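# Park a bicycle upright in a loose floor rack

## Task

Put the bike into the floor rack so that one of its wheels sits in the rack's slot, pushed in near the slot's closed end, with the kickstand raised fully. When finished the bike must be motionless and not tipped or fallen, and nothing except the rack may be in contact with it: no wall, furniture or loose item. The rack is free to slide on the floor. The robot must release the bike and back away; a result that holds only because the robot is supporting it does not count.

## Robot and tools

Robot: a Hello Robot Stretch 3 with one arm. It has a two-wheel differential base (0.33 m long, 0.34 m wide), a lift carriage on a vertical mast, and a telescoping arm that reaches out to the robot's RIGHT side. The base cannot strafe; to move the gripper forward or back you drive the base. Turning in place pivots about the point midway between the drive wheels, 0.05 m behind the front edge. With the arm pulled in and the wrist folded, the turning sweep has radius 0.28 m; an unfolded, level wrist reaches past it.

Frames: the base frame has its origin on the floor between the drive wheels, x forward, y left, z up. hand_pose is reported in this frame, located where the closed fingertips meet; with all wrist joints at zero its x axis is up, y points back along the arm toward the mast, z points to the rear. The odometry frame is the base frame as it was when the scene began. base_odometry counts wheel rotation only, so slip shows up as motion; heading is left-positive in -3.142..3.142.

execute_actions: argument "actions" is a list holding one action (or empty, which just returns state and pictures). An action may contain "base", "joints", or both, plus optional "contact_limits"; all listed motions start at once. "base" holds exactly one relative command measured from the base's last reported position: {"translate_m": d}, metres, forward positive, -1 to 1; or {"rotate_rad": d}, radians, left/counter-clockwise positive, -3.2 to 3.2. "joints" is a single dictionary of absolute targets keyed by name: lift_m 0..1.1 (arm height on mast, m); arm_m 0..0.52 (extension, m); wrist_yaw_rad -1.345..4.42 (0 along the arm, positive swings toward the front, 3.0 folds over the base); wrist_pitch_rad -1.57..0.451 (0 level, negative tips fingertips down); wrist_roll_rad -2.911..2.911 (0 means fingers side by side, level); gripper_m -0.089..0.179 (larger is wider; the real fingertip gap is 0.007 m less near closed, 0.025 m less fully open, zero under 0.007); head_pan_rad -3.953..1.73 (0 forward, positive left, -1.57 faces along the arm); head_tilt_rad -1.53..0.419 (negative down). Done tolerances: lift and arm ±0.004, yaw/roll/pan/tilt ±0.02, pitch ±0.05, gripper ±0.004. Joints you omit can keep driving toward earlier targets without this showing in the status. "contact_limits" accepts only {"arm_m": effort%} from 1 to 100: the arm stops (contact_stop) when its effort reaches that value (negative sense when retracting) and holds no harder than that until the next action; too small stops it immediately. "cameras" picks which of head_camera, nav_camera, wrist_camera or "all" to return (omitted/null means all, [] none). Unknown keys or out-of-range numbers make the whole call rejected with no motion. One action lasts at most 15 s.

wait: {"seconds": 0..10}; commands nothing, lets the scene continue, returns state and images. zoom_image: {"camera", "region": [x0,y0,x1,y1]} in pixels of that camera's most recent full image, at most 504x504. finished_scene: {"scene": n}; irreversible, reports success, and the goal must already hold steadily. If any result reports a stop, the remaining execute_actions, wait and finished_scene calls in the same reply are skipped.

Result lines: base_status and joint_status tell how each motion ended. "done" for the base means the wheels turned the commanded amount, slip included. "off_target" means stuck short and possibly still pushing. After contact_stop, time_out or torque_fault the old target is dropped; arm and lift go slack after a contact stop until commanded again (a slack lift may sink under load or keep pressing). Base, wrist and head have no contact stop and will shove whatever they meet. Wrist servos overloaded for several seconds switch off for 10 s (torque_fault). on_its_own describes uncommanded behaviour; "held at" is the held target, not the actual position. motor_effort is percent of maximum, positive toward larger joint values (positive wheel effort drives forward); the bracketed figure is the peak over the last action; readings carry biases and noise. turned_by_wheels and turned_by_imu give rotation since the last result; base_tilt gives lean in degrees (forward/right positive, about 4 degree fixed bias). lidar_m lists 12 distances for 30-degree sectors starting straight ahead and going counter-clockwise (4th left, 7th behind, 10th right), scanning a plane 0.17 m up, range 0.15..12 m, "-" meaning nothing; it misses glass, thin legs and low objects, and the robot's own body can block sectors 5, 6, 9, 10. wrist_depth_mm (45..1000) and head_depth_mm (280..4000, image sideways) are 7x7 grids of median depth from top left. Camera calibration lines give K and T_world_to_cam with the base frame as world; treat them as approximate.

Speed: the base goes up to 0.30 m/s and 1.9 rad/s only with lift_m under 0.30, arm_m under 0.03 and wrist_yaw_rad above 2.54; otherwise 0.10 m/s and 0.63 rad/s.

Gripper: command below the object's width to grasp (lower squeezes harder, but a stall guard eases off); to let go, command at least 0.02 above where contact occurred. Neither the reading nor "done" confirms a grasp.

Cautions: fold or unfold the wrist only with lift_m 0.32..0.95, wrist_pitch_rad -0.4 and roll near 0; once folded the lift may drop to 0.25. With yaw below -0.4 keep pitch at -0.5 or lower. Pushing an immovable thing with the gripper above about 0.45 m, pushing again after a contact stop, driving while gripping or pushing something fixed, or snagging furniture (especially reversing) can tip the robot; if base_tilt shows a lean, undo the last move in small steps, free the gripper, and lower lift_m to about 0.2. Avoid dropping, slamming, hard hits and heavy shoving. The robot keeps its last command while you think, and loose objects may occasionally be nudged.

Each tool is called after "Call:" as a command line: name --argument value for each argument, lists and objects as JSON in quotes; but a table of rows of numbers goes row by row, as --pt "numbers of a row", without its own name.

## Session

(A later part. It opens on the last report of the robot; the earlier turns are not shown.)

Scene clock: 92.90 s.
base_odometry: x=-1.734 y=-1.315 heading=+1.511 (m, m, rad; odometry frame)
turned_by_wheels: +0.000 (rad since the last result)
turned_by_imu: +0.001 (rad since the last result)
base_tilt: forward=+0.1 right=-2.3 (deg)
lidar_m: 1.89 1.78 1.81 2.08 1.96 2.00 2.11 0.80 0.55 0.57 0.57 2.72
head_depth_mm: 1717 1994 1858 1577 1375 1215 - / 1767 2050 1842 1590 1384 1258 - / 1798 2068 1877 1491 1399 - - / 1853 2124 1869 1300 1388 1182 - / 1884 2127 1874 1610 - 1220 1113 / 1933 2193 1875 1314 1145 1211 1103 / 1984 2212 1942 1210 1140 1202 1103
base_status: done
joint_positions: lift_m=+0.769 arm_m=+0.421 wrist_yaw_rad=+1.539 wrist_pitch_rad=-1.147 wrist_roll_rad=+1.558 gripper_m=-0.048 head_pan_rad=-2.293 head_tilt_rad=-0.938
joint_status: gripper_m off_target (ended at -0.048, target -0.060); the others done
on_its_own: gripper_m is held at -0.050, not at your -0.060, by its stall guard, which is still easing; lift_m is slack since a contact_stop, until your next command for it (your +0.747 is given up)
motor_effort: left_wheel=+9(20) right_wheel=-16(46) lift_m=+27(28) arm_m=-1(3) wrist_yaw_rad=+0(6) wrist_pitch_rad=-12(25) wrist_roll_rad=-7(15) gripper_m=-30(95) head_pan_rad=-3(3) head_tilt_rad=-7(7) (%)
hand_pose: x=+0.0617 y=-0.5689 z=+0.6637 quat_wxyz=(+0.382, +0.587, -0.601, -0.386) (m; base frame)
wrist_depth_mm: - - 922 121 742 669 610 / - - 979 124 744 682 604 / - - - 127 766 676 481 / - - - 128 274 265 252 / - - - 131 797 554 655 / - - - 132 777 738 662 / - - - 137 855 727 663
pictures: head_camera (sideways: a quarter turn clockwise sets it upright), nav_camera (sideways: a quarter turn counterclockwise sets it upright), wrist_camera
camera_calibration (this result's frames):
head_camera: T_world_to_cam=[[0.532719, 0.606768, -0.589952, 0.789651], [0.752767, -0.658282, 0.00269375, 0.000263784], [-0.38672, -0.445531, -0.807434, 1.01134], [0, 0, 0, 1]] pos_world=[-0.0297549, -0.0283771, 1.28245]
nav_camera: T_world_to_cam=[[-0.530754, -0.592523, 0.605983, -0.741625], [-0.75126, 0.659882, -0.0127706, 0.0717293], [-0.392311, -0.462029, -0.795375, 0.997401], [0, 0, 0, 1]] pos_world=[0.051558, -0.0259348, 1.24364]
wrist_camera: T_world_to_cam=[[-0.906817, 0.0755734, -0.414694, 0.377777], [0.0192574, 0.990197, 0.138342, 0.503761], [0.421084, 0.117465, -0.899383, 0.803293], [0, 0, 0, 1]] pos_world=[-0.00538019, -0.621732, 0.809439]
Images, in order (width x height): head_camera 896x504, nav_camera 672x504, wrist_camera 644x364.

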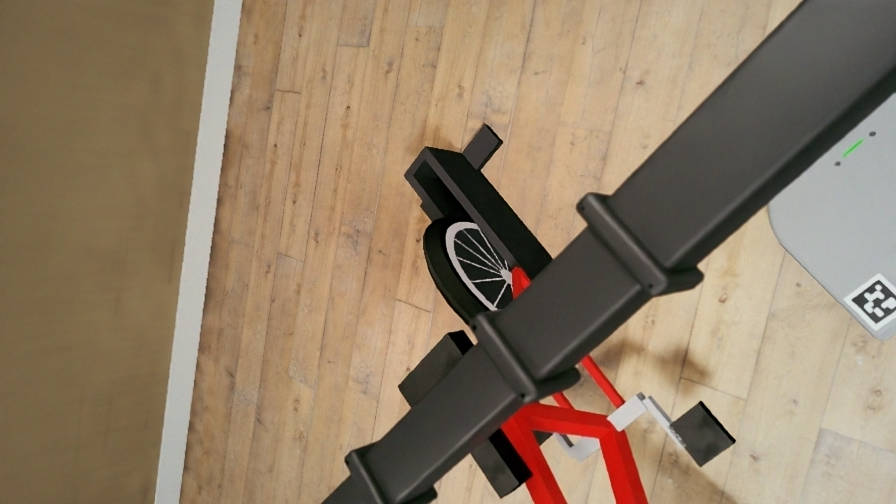

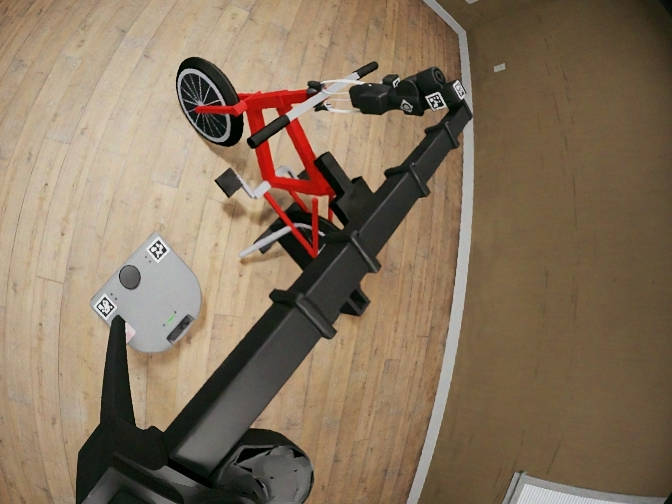

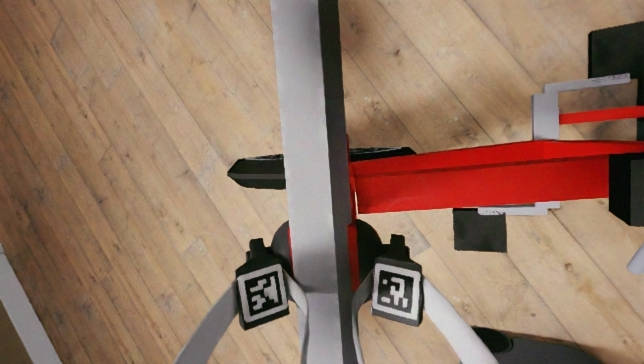

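Call:
execute_actions --actions '[{"joints": {"arm_m": 0.418, "wrist_roll_rad": 1.49, "gripper_m": -0.064}, "base": {"translate_m": -0.147}}]'

Scene clock: 95.60 s.
base_odometry: x=-1.742 y=-1.462 heading=+1.511 (m, m, rad; odometry frame)
turned_by_wheels: +0.000 (rad since the last result)
turned_by_imu: +0.000 (rad since the last result)
base_tilt: forward=+0.1 right=-2.3 (deg)
lidar_m: 2.02 1.90 1.94 1.99 1.88 1.91 1.98 0.80 0.55 0.58 0.58 2.91
head_depth_mm: 1597 1881 1865 1601 1378 1227 - / 1631 1907 1849 1582 1377 1260 - / 1682 1954 1860 1596 1406 - - / 1732 2031 1866 1282 1390 1188 - / 1768 2081 1876 1604 - 1231 1114 / 1824 2089 1879 1674 1145 1199 1101 / 1874 2155 1923 1520 1086 1213 1102
base_status: done
joint_positions: lift_m=+0.768 arm_m=+0.418 wrist_yaw_rad=+1.541 wrist_pitch_rad=-1.154 wrist_roll_rad=+1.501 gripper_m=-0.052 head_pan_rad=-2.293 head_tilt_rad=-0.938
joint_status: gripper_m off_target (ended at -0.052, target -0.064); the others done
on_its_own: gripper_m is held at -0.054, not at your -0.064, by its stall guard, which is still easing; lift_m is slack since a contact_stop, until your next command for it (your +0.747 is given up)
motor_effort: left_wheel=+2(22) right_wheel=-3(50) lift_m=+27(31) arm_m=-1(2) wrist_yaw_rad=-1(1) wrist_pitch_rad=-8(21) wrist_roll_rad=-6(15) gripper_m=-32(94) head_pan_rad=-3(3) head_tilt_rad=-7(7) (%)
hand_pose: x=+0.0601 y=-0.5657 z=+0.6623 quat_wxyz=(+0.401, +0.597, -0.588, -0.371) (m; base frame)
wrist_depth_mm: - - 936 121 743 668 610 / - - 955 124 760 685 458 / - - - 126 753 696 614 / - - - 128 275 267 256 / - - - 130 777 559 639 / - - - 132 780 734 651 / - - - 137 843 722 667
pictures: head_camera (sideways: a quarter turn clockwise sets it upright), nav_camera (sideways: a quarter turn counterclockwise sets it upright), wrist_camera
camera_calibration (this result's frames):
head_camera: T_world_to_cam=[[0.53272, 0.606769, -0.58995, 0.789649], [0.752767, -0.658281, 0.00269375, 0.000263773], [-0.386719, -0.44553, -0.807435, 1.01134], [0, 0, 0, 1]] pos_world=[-0.0297549, -0.0283771, 1.28245]
nav_camera: T_world_to_cam=[[-0.530755, -0.592525, 0.605982, -0.741623], [-0.75126, 0.659882, -0.0127706, 0.0717293], [-0.39231, -0.462028, -0.795376, 0.997402], [0, 0, 0, 1]] pos_world=[0.051558, -0.0259347, 1.24364]
wrist_camera: T_world_to_cam=[[-0.912277, 0.0171298, -0.409216, 0.339146], [-0.0332137, 0.99274, 0.1156, 0.52048], [0.408226, 0.119051, -0.905085, 0.807691], [0, 0, 0, 1]] pos_world=[-0.00303841, -0.618668, 0.809645]
Images, in order (width x height): head_camera 896x504, nav_camera 672x504, wrist_camera 644x364.

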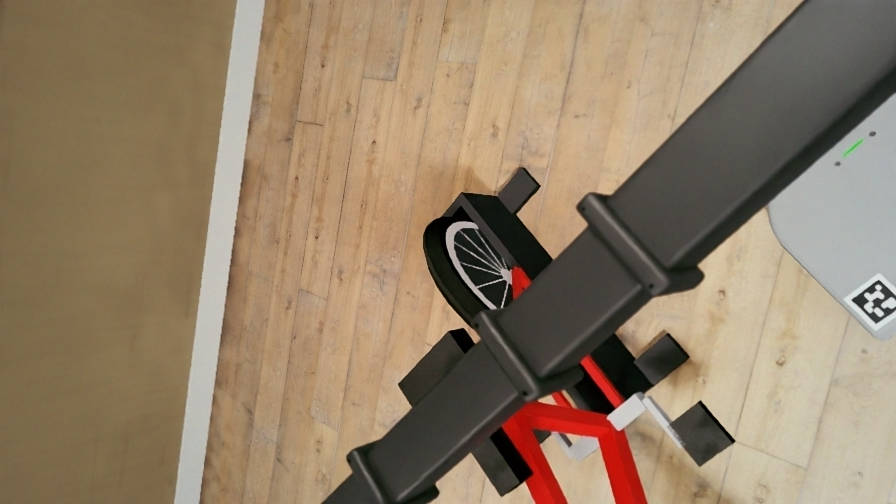

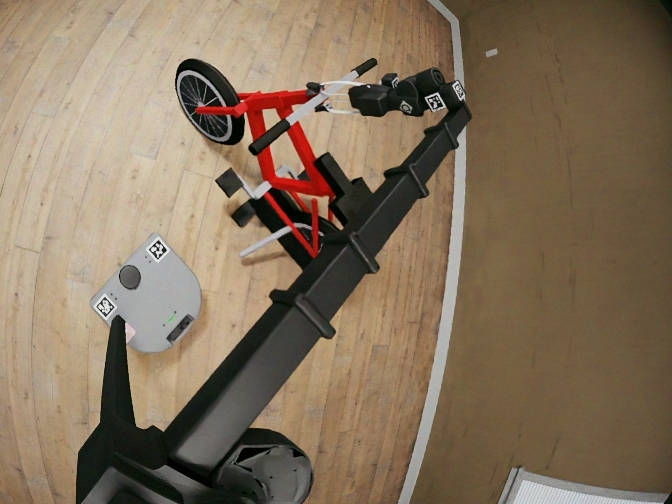

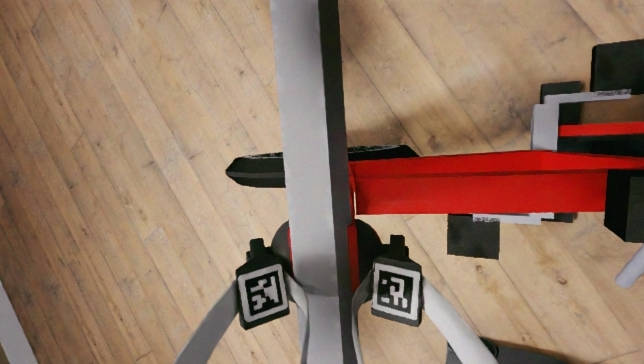

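Call:
execute_actions --actions '[{"joints": {"gripper_m": 0.065, "wrist_roll_rad": 1.52, "head_pan_rad": -1.9, "head_tilt_rad": -1.1}}]'

Scene clock: 98.37 s.
base_odometry: x=-1.742 y=-1.462 heading=+1.511 (m, m, rad; odometry frame)
turned_by_wheels: +0.000 (rad since the last result)
turned_by_imu: +0.000 (rad since the last result)
base_tilt: forward=+0.1 right=-2.3 (deg)
lidar_m: 2.01 1.90 1.94 1.99 1.88 1.92 1.98 0.80 0.55 0.57 0.58 2.90
head_depth_mm: 1806 1820 1605 1411 1313 - - / 1930 1823 1603 1303 - - - / 2026 1822 1636 - 1259 1220 - / 2088 1877 - 1258 1302 1219 - / 2196 1780 1624 1380 1268 1187 1088 / 2281 1816 1619 1050 1281 1188 1090 / 2201 1787 1539 975 1252 1187 1088
base_status: not commanded
joint_positions: lift_m=+0.768 arm_m=+0.418 wrist_yaw_rad=+1.541 wrist_pitch_rad=-1.167 wrist_roll_rad=+1.524 gripper_m=+0.065 head_pan_rad=-1.907 head_tilt_rad=-1.086
joint_status: all done
on_its_own: lift_m is slack since a contact_stop, until your next command for it (your +0.747 is given up)
motor_effort: left_wheel=+0(2) right_wheel=+1(3) lift_m=+27(27) arm_m=-1(1) wrist_yaw_rad=-1(1) wrist_pitch_rad=-2(9) wrist_roll_rad=-3(6) gripper_m=+1(76) head_pan_rad=+3(26) head_tilt_rad=-9(26) (%)
hand_pose: x=+0.0567 y=-0.5656 z=+0.6613 quat_wxyz=(+0.398, +0.590, -0.590, -0.382) (m; base frame)
wrist_depth_mm: - - 908 121 729 660 600 / - - 941 121 758 674 461 / - - 988 125 769 678 508 / - - - 128 275 267 255 / - - - 131 768 685 655 / - - - 134 836 726 665 / - - - 136 826 722 662
pictures: head_camera (sideways: a quarter turn clockwise sets it upright), nav_camera (sideways: a quarter turn counterclockwise sets it upright), wrist_camera
camera_calibration (this result's frames):
head_camera: T_world_to_cam=[[0.291004, 0.836385, -0.464518, 0.627723], [0.945013, -0.327018, 0.00320668, -0.00157613], [-0.149224, -0.439909, -0.885558, 1.11144], [0, 0, 0, 1]] pos_world=[-0.0153276, -0.0366024, 1.27584]
nav_camera: T_world_to_cam=[[-0.295367, -0.824802, 0.482141, -0.581727], [-0.943737, 0.330448, -0.0128497, 0.0730039], [-0.148724, -0.45881, -0.875999, 1.10072], [0, 0, 0, 1]] pos_world=[0.0607763, 0.00108658, 1.24564]
wrist_camera: T_world_to_cam=[[-0.917067, 0.0411085, -0.396608, 0.34116], [-0.00989483, 0.992019, 0.125702, 0.511968], [0.39861, 0.119202, -0.909341, 0.811607], [0, 0, 0, 1]] pos_world=[-0.00558173, -0.618652, 0.808978]
Images, in order (width x height): head_camera 896x504, nav_camera 672x504, wrist_camera 644x364.

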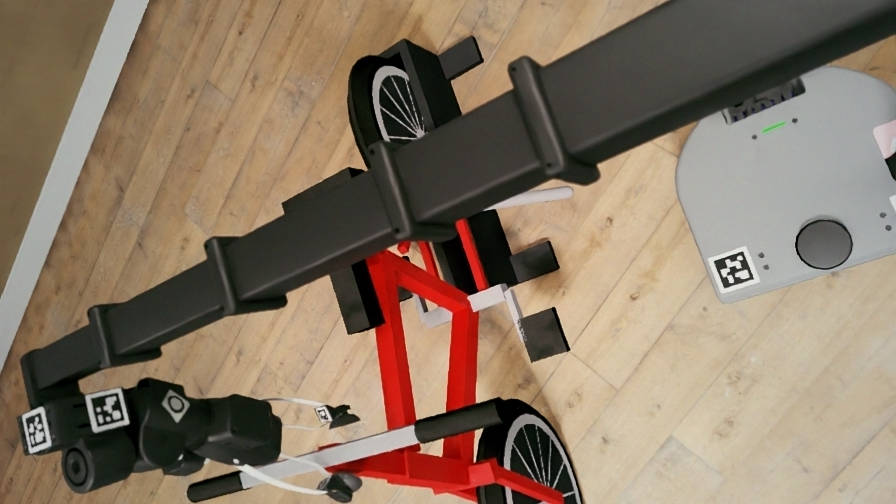

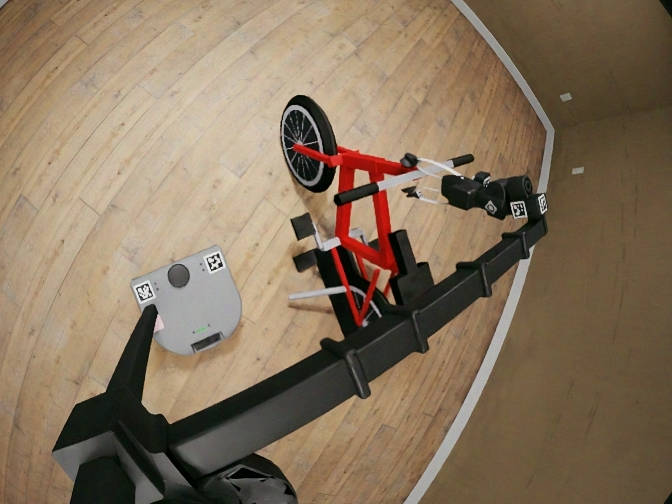

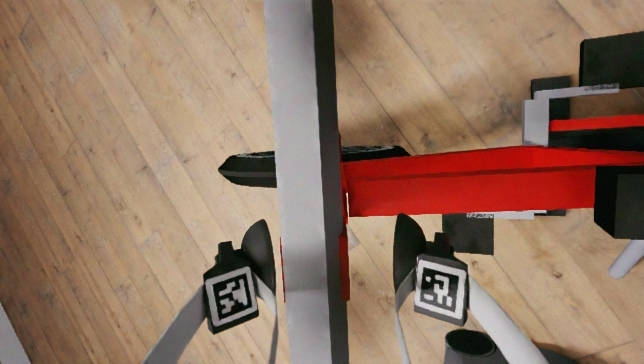

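Call:
execute_actions --actions '[{"joints": {"gripper_m": 0.13, "wrist_pitch_rad": -1.12, "lift_m": 0.835, "arm_m": 0.25}, "base": {"translate_m": -0.11}}]' --cameras '["nav_camera", "wrist_camera"]'

Scene clock: 101.40 s.
base_odometry: x=-1.749 y=-1.572 heading=+1.511 (m, m, rad; odometry frame)
turned_by_wheels: +0.000 (rad since the last result)
turned_by_imu: +0.000 (rad since the last result)
base_tilt: forward=+0.1 right=-2.3 (deg)
lidar_m: 2.12 1.99 2.03 1.92 1.81 1.84 1.89 1.77 0.51 0.58 0.60 0.82
head_depth_mm: 1708 1823 1601 1476 - - 1065 / 1836 1824 1641 - - 1201 - / 1974 1873 - 1341 1290 1219 - / 2076 - 913 1187 1275 1214 - / 2140 1805 1587 1164 1284 1186 1091 / 2242 - - 1389 1263 1189 1092 / 2144 1829 1648 1374 1272 1186 1090
base_status: done
joint_positions: lift_m=+0.835 arm_m=+0.250 wrist_yaw_rad=+1.541 wrist_pitch_rad=-1.128 wrist_roll_rad=+1.524 gripper_m=+0.130 head_pan_rad=-1.907 head_tilt_rad=-1.086
joint_status: all done
motor_effort: left_wheel=-1(7) right_wheel=+3(5) lift_m=+31(34) arm_m=-2(1) wrist_yaw_rad=-2(1) wrist_pitch_rad=+4(5) wrist_roll_rad=-3(3) gripper_m=+1(82) head_pan_rad=+3(3) head_tilt_rad=-9(8) (%)
hand_pose: x=+0.0663 y=-0.3980 z=+0.7315 quat_wxyz=(+0.387, +0.597, -0.598, -0.370) (m; base frame)
wrist_depth_mm: - - 268 361 346 340 332 / - - 583 521 776 670 557 / - - - 944 811 741 662 / - - - 964 855 764 687 / - - - - 885 760 696 / - - 250 - 881 - 680 / - - - - 893 - -
pictures: nav_camera (sideways: a quarter turn counterclockwise sets it upright), wrist_camera
camera_calibration (this result's frames):
nav_camera: T_world_to_cam=[[-0.295118, -0.82501, 0.481937, -0.581462], [-0.94385, 0.330123, -0.0128496, 0.0730045], [-0.148497, -0.458668, -0.876112, 1.10086], [0, 0, 0, 1]] pos_world=[0.0607803, 0.00111793, 1.24565]
wrist_camera: T_world_to_cam=[[-0.900839, 0.0405981, -0.432251, 0.395684], [-0.0148165, 0.992163, 0.124065, 0.338539], [0.4339, 0.118167, -0.893178, 0.837145], [0, 0, 0, 1]] pos_world=[-0.00177428, -0.450873, 0.876754]
Images, in order (width x height): nav_camera 672x504, wrist_camera 644x364.

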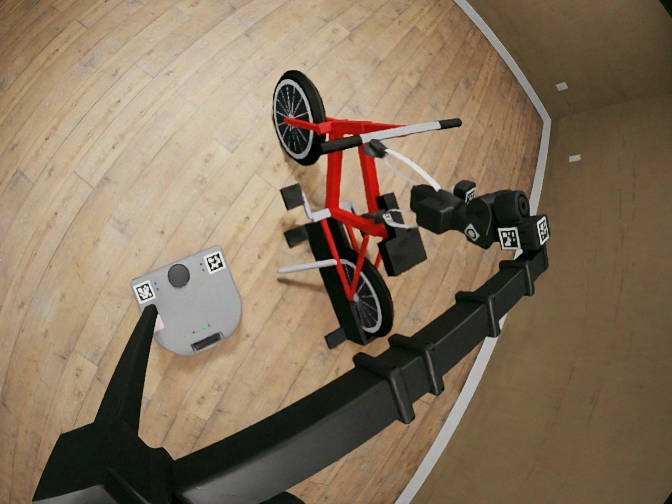

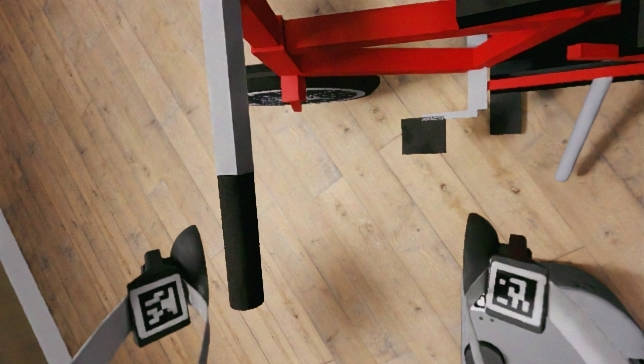

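Call:
execute_actions --actions '[{"joints": {"gripper_m": 0.0, "wrist_pitch_rad": -1.57, "wrist_yaw_rad": 0.0, "wrist_roll_rad": 1.57, "lift_m": 0.19, "arm_m": 0.24, "head_pan_rad": -1.7, "head_tilt_rad": -1.15}, "base": {"translate_m": -0.055}}]'

Scene clock: 108.23 s.
base_odometry: x=-1.752 y=-1.627 heading=+1.511 (m, m, rad; odometry frame)
turned_by_wheels: +0.000 (rad since the last result)
turned_by_imu: +0.001 (rad since the last result)
base_tilt: forward=+0.1 right=-2.3 (deg)
lidar_m: 2.16 2.04 2.07 1.89 1.79 1.82 1.83 1.73 0.58 0.49 0.63 0.79
head_depth_mm: 1856 1722 1540 1375 1267 1169 1089 / 1922 1730 1543 1281 1272 1201 - / 1965 1729 1549 1203 1276 - - / 1979 1722 891 1211 1254 1210 1078 / 1975 1735 958 1219 1281 1175 1096 / 1981 1736 1566 1385 1265 1172 1087 / 1980 1716 1536 1149 1287 1193 1094
base_status: done
joint_positions: lift_m=+0.190 arm_m=+0.240 wrist_yaw_rad=+0.003 wrist_pitch_rad=-1.561 wrist_roll_rad=+1.568 gripper_m=+0.000 head_pan_rad=-1.707 head_tilt_rad=-1.136
joint_status: all done
motor_effort: left_wheel=-1(7) right_wheel=+2(4) lift_m=+23(26) arm_m=-2(4) wrist_yaw_rad=-2(3) wrist_pitch_rad=-5(6) wrist_roll_rad=+1(1) gripper_m=-2(83) head_pan_rad=+3(20) head_tilt_rad=-10(18) (%)
hand_pose: x=-0.0216 y=-0.3634 z=+0.0724 quat_wxyz=(+0.003, +0.002, -0.710, -0.704) (m; base frame)
wrist_depth_mm: 218 218 217 216 213 213 211 / 217 222 221 220 218 216 215 / 98 106 123 150 222 221 221 / 213 232 232 230 227 226 224 / 219 237 237 233 232 232 230 / 216 221 240 - 237 236 234 / 213 228 247 246 244 242 240
pictures: head_camera (sideways: a quarter turn clockwise sets it upright), nav_camera (sideways: a quarter turn counterclockwise sets it upright), wrist_camera
camera_calibration (this result's frames):
head_camera: T_world_to_cam=[[0.121697, 0.899295, -0.420069, 0.57086], [0.991169, -0.132559, 0.00336342, -0.00206154], [-0.0526593, -0.416769, -0.907486, 1.13934], [0, 0, 0, 1]] pos_world=[-0.00743199, -0.0388036, 1.27374]
nav_camera: T_world_to_cam=[[-0.128398, -0.889689, 0.438141, -0.525433], [-0.990538, 0.136643, -0.0128133, 0.0732412], [-0.0484688, -0.43564, -0.898815, 1.12975], [0, 0, 0, 1]] pos_world=[0.0598413, 0.0146863, 1.24659]
wrist_camera: T_world_to_cam=[[0.0541795, 0.998424, -0.014656, 0.368693], [0.98996, -0.0517897, 0.131517, 0.0265094], [0.130551, -0.0216344, -0.991206, 0.232229], [0, 0, 0, 1]] pos_world=[-0.0765365, -0.361715, 0.232104]
Images, in order (width x height): head_camera 896x504, nav_camera 672x504, wrist_camera 644x364.

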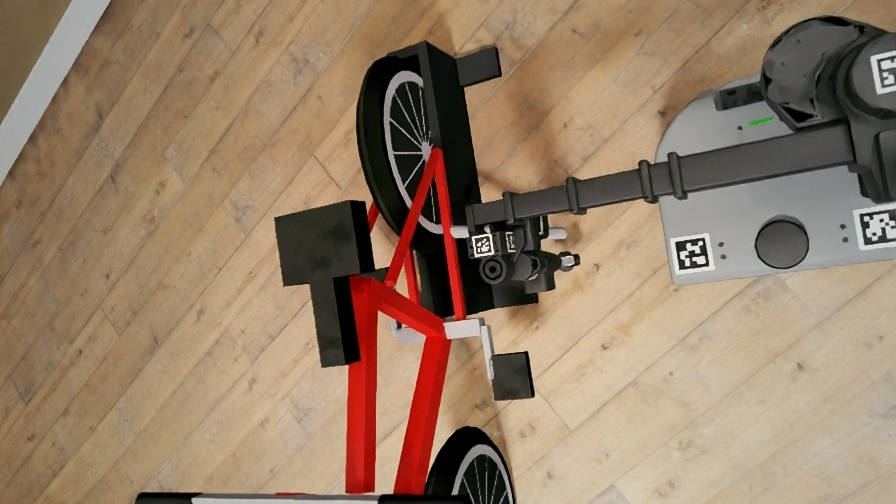

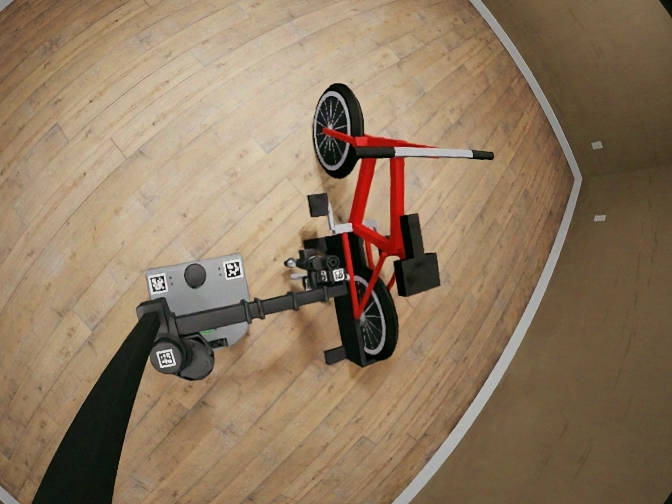

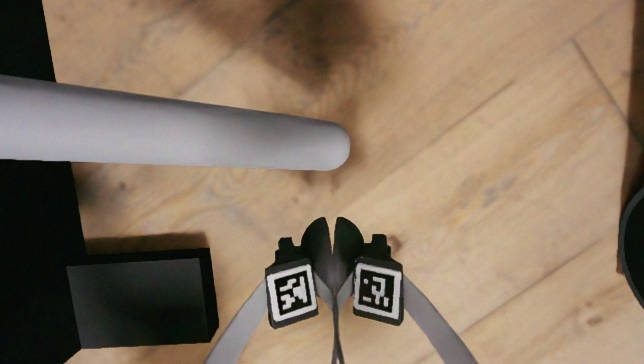

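Call:
execute_actions --actions '[{"joints": {"lift_m": 0.215, "arm_m": 0.295, "head_pan_rad": -1.5}, "base": {"translate_m": -0.2}}]'

Scene clock: 111.70 s.
base_odometry: x=-1.764 y=-1.827 heading=+1.511 (m, m, rad; odometry frame)
turned_by_wheels: +0.000 (rad since the last result)
turned_by_imu: +0.001 (rad since the last result)
base_tilt: forward=+0.1 right=-2.3 (deg)
lidar_m: 2.33 2.20 2.24 1.77 1.67 1.70 1.66 1.56 0.59 0.56 0.74 0.79
head_depth_mm: 1881 1704 1551 1401 1264 1172 1102 / 1949 1726 1540 1289 1284 1202 - / 1951 1725 1554 1064 1276 - - / 1950 1745 1520 1178 1282 1206 - / 1958 1737 905 1259 1283 1179 1092 / 1964 1750 1489 1184 1271 1180 1094 / 1999 1738 1559 1253 1286 1184 1089
base_status: done
joint_positions: lift_m=+0.215 arm_m=+0.295 wrist_yaw_rad=-0.003 wrist_pitch_rad=-1.570 wrist_roll_rad=+1.566 gripper_m=+0.000 head_pan_rad=-1.507 head_tilt_rad=-1.136
joint_status: all done
motor_effort: left_wheel=-1(9) right_wheel=+2(24) lift_m=+27(33) arm_m=+3(4) wrist_yaw_rad=+4(4) wrist_pitch_rad=+0(5) wrist_roll_rad=+1(2) gripper_m=-2(5) head_pan_rad=+3(19) head_tilt_rad=-9(9) (%)
hand_pose: x=-0.0215 y=-0.4154 z=+0.0974 quat_wxyz=(+0.001, +0.000, -0.707, -0.707) (m; base frame)
wrist_depth_mm: 174 239 240 238 238 235 236 / 171 238 244 244 243 241 241 / 168 232 250 249 247 246 246 / 166 228 254 254 252 252 250 / 163 222 261 257 258 259 256 / 161 218 267 - 263 262 263 / 158 214 273 274 272 268 269
pictures: head_camera (sideways: a quarter turn clockwise sets it upright), nav_camera (sideways: a quarter turn counterclockwise sets it upright), wrist_camera
camera_calibration (this result's frames):
head_camera: T_world_to_cam=[[-0.0594597, 0.905627, -0.419886, 0.571727], [0.997743, 0.0670674, 0.00336404, -0.00210244], [0.0312073, -0.418739, -0.90757, 1.13894], [0, 0, 0, 1]] pos_world=[0.00054932, -0.0407132, 1.27373]
nav_camera: T_world_to_cam=[[0.0509833, -0.897548, 0.43796, -0.526291], [-0.997935, -0.0629378, -0.0128131, 0.0732861], [0.0390646, -0.436402, -0.898903, 1.12933], [0, 0, 0, 1]] pos_world=[0.0558499, 0.0250849, 1.24659]
wrist_camera: T_world_to_cam=[[0.0590588, 0.998242, -0.00496704, 0.420043], [0.989693, -0.0579012, 0.130979, 0.0178945], [0.130461, -0.0126513, -0.991373, 0.259616], [0, 0, 0, 1]] pos_world=[-0.0763871, -0.414984, 0.257118]
Images, in order (width x height): head_camera 896x504, nav_camera 672x504, wrist_camera 644x364.

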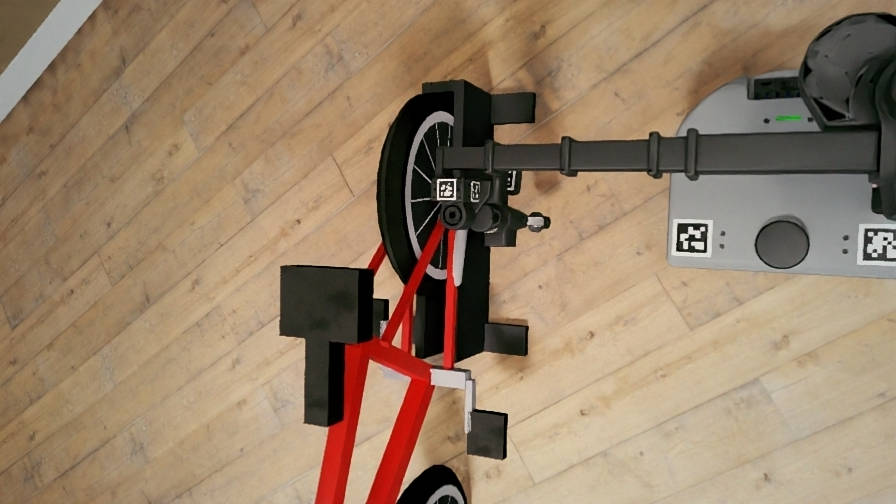

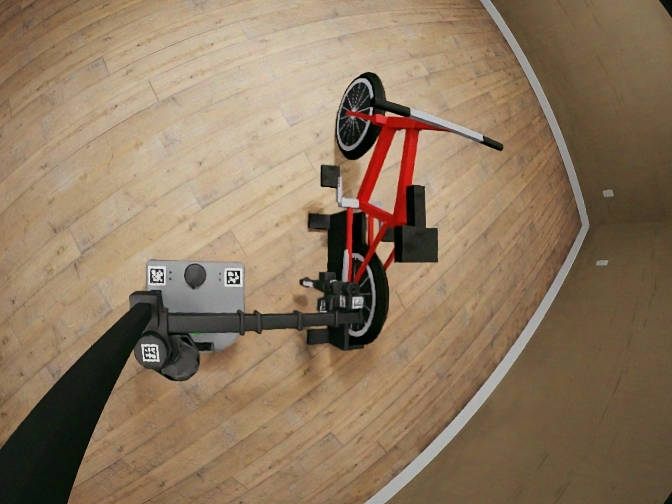

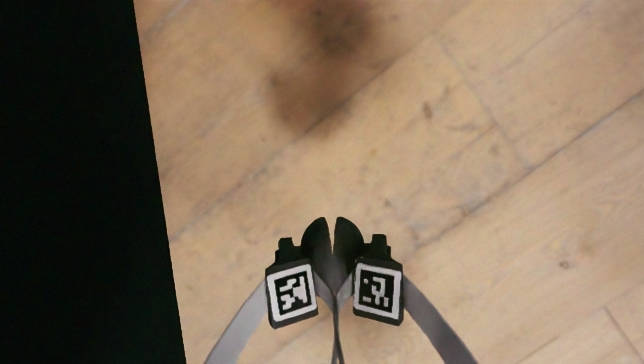

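Call:
zoom_image --camera "head_camera" --region '[360, 60, 560, 260]'

Call:
zoom_image --camera "head_camera" --region '[360, 220, 560, 420]'

Region (360, 60, 560, 260) of head_camera's 896x504 image, scaled by 2.520, with more detail than that image has.

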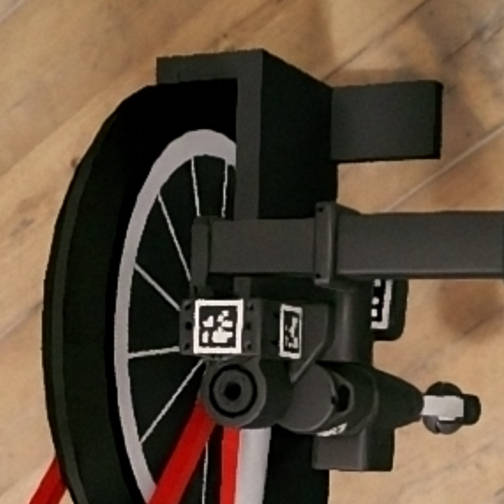

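Region (360, 220, 560, 420) of head_camera's 896x504 image, scaled by 2.520, with more detail than that image has.

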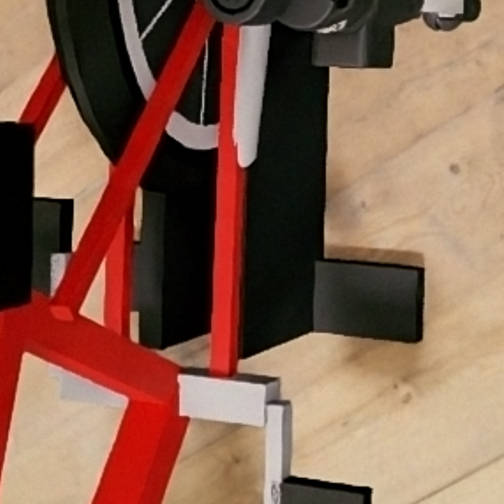

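Call:
execute_actions --actions '[{"joints": {"lift_m": 0.3, "arm_m": 0.06, "head_pan_rad": -0.15, "head_tilt_rad": -1.0}, "base": {"rotate_rad": -1.2}}]'

Scene clock: 115.07 s.
base_odometry: x=-1.764 y=-1.827 heading=+0.311 (m, m, rad; odometry frame)
turned_by_wheels: -1.200 (rad since the last result)
turned_by_imu: -1.217 (rad since the last result)
base_tilt: forward=+0.1 right=-2.4 (deg)
lidar_m: 0.57 0.74 2.50 2.21 2.21 1.90 1.66 1.67 1.77 1.56 1.56 0.56
head_depth_mm: 2126 2050 1737 1517 1265 1197 1083 / 2380 2065 1745 1503 1188 1199 1093 / 2484 2079 1755 1499 1256 1200 1102 / 2521 2048 1735 913 1281 1201 1104 / 2507 2059 1764 1032 1306 1202 1094 / 2516 2057 1763 1245 1317 1210 1099 / 2508 2045 1680 1154 1356 1215 1091
base_status: done
joint_positions: lift_m=+0.300 arm_m=+0.060 wrist_yaw_rad=-0.001 wrist_pitch_rad=-1.569 wrist_roll_rad=+1.567 gripper_m=+0.000 head_pan_rad=-0.157 head_tilt_rad=-1.001
joint_status: all done
motor_effort: left_wheel=+5(10) right_wheel=-4(8) lift_m=+31(33) arm_m=-2(2) wrist_yaw_rad=+0(2) wrist_pitch_rad=-1(1) wrist_roll_rad=+1(1) gripper_m=-2(2) head_pan_rad=+3(42) head_tilt_rad=+1(19) (%)
hand_pose: x=-0.0215 y=-0.1813 z=+0.1822 quat_wxyz=(+0.001, +0.001, -0.707, -0.707) (m; base frame)
wrist_depth_mm: 323 324 321 319 - - - / 330 328 325 323 - - - / 338 337 332 331 - - - / 345 344 343 341 - - - / 353 352 349 345 - - - / 358 358 355 - - - - / 370 367 367 366 362 363 357
pictures: head_camera (sideways: a quarter turn clockwise sets it upright), nav_camera (sideways: a quarter turn counterclockwise sets it upright), wrist_camera
camera_calibration (this result's frames):
head_camera: T_world_to_cam=[[-0.832802, 0.130512, -0.537966, 0.730255], [0.152983, 0.988224, 0.00292002, 0.00362813], [0.532012, -0.0798679, -0.842962, 1.05192], [0, 0, 0, 1]] pos_world=[0.0479671, -0.0148778, 1.27957]
nav_camera: T_world_to_cam=[[0.82074, -0.136643, 0.55472, -0.683082], [-0.155764, -0.987711, -0.0128386, 0.0681842], [0.549657, -0.0758683, -0.831938, 1.03919], [0, 0, 0, 1]] pos_world=[0.000055827, 0.0528495, 1.24434]
wrist_camera: T_world_to_cam=[[0.0576385, 0.998317, -0.00645766, 0.187053], [0.989774, -0.0562976, 0.131061, 0.0206632], [0.130477, -0.0139458, -0.991353, 0.346428], [0, 0, 0, 1]] pos_world=[-0.0764343, -0.180743, 0.341932]
Images, in order (width x height): head_camera 896x504, nav_camera 672x504, wrist_camera 644x364.

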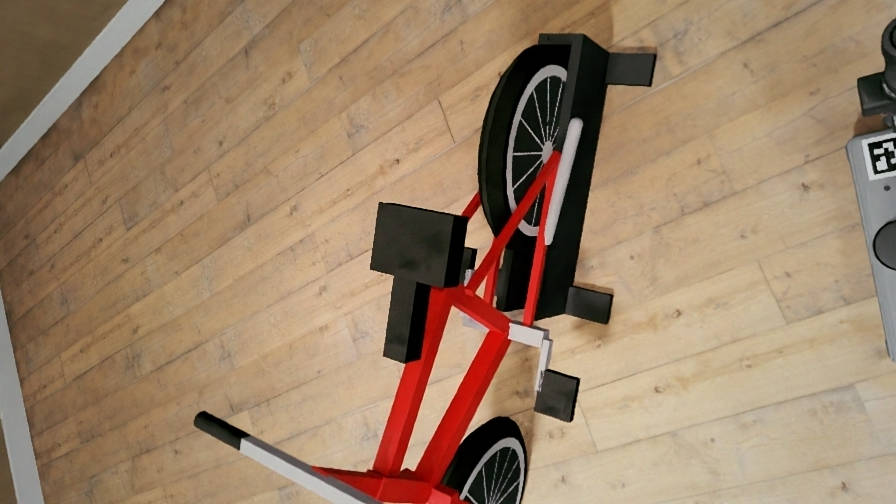

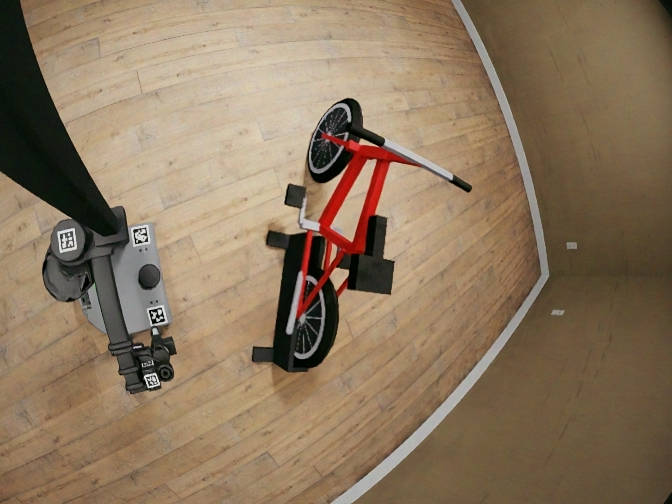

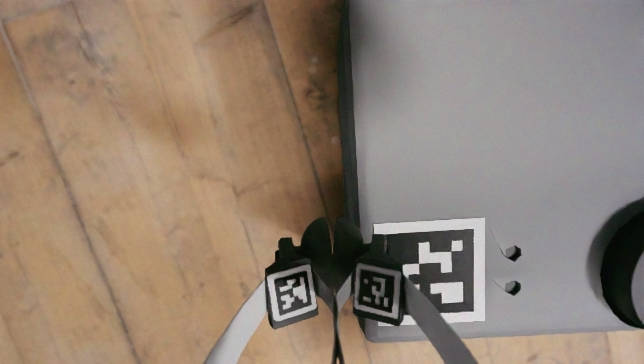

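Call:
zoom_image --camera "head_camera" --region '[460, 20, 680, 270]'

Call:
wait --seconds 2

Region (460, 20, 680, 270) of head_camera's 896x504 image, scaled by 2.016, with more detail than that image has; it fills the left 444 columns of this view, and the rest is white.

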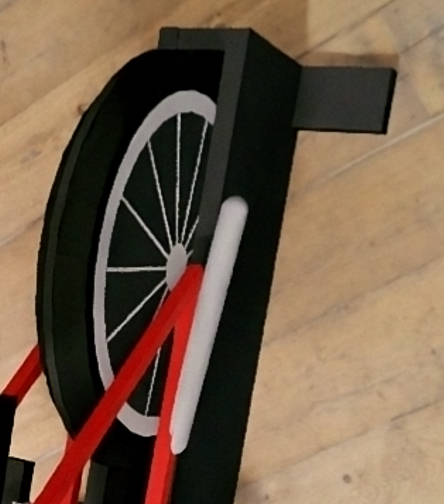

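Scene clock: 117.20 s.
base_odometry: x=-1.764 y=-1.827 heading=+0.311 (m, m, rad; odometry frame)
turned_by_wheels: +0.000 (rad since the last result)
turned_by_imu: +0.000 (rad since the last result)
base_tilt: forward=+0.1 right=-2.3 (deg)
lidar_m: 0.57 0.73 2.50 2.20 2.20 1.89 1.67 1.67 1.77 1.56 1.56 0.56
head_depth_mm: 2120 2052 1733 1494 1272 1202 1086 / 2343 2060 1715 1524 1187 1197 1098 / 2503 2059 1741 1522 1263 1207 1100 / 2478 2057 1748 917 1276 1205 1103 / 2529 2058 1764 1029 1301 1203 1087 / 2522 2073 1758 1257 1308 1203 1089 / 2533 2084 1688 1142 1349 1205 1088
base_status: done
joint_positions: lift_m=+0.300 arm_m=+0.060 wrist_yaw_rad=-0.001 wrist_pitch_rad=-1.569 wrist_roll_rad=+1.567 gripper_m=+0.000 head_pan_rad=-0.157 head_tilt_rad=-1.001
joint_status: all done
motor_effort: left_wheel=+5(10) right_wheel=-4(8) lift_m=+31(33) arm_m=-2(2) wrist_yaw_rad=+1(2) wrist_pitch_rad=-1(1) wrist_roll_rad=+1(1) gripper_m=-2(2) head_pan_rad=+4(42) head_tilt_rad=+1(19) (%)
hand_pose: x=-0.0215 y=-0.1813 z=+0.1822 quat_wxyz=(+0.001, +0.001, -0.707, -0.707) (m; base frame)
wrist_depth_mm: 322 321 320 318 - - - / 330 332 324 327 - - - / 335 336 333 331 - - - / 348 345 343 339 - - - / 352 353 347 344 - - - / 360 359 356 - - - - / 365 366 367 361 363 360 358
wait: 2.00 s; at rest by 0.13 s
pictures: head_camera (sideways: a quarter turn clockwise sets it upright), nav_camera (sideways: a quarter turn counterclockwise sets it upright), wrist_camera
camera_calibration (this result's frames):
head_camera: T_world_to_cam=[[-0.832802, 0.130512, -0.537966, 0.730255], [0.152983, 0.988224, 0.00292002, 0.00362813], [0.532012, -0.0798679, -0.842962, 1.05192], [0, 0, 0, 1]] pos_world=[0.0479671, -0.0148778, 1.27957]
nav_camera: T_world_to_cam=[[0.82074, -0.136643, 0.55472, -0.683082], [-0.155764, -0.987711, -0.0128386, 0.0681842], [0.549657, -0.0758683, -0.831938, 1.03919], [0, 0, 0, 1]] pos_world=[0.000055815, 0.0528495, 1.24434]
wrist_camera: T_world_to_cam=[[0.0576385, 0.998317, -0.00645766, 0.187052], [0.989774, -0.0562975, 0.131061, 0.0206632], [0.130477, -0.0139458, -0.991353, 0.346428], [0, 0, 0, 1]] pos_world=[-0.0764343, -0.180742, 0.341932]
Images, in order (width x height): head_camera 896x504, nav_camera 672x504, wrist_camera 644x364.

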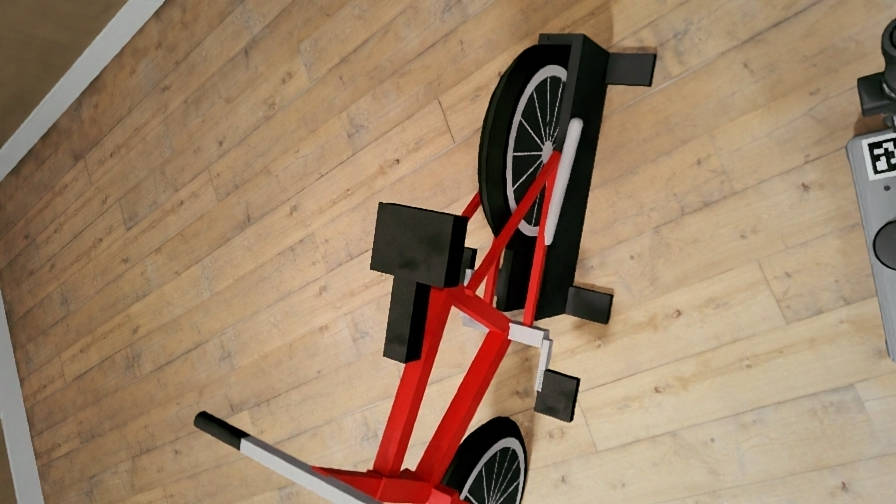

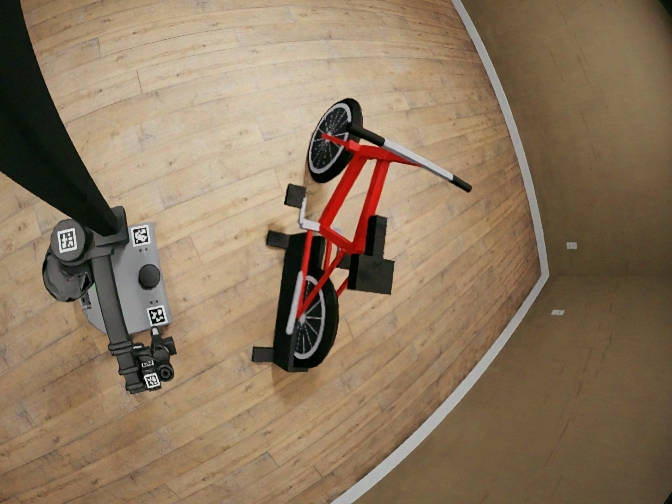

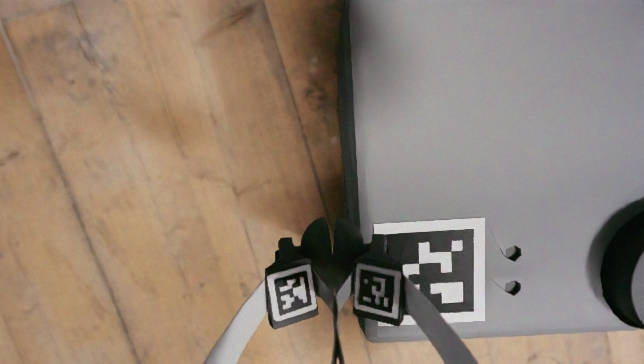

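Call:
finished_scene --scene 2

The scene is finished: the task was done.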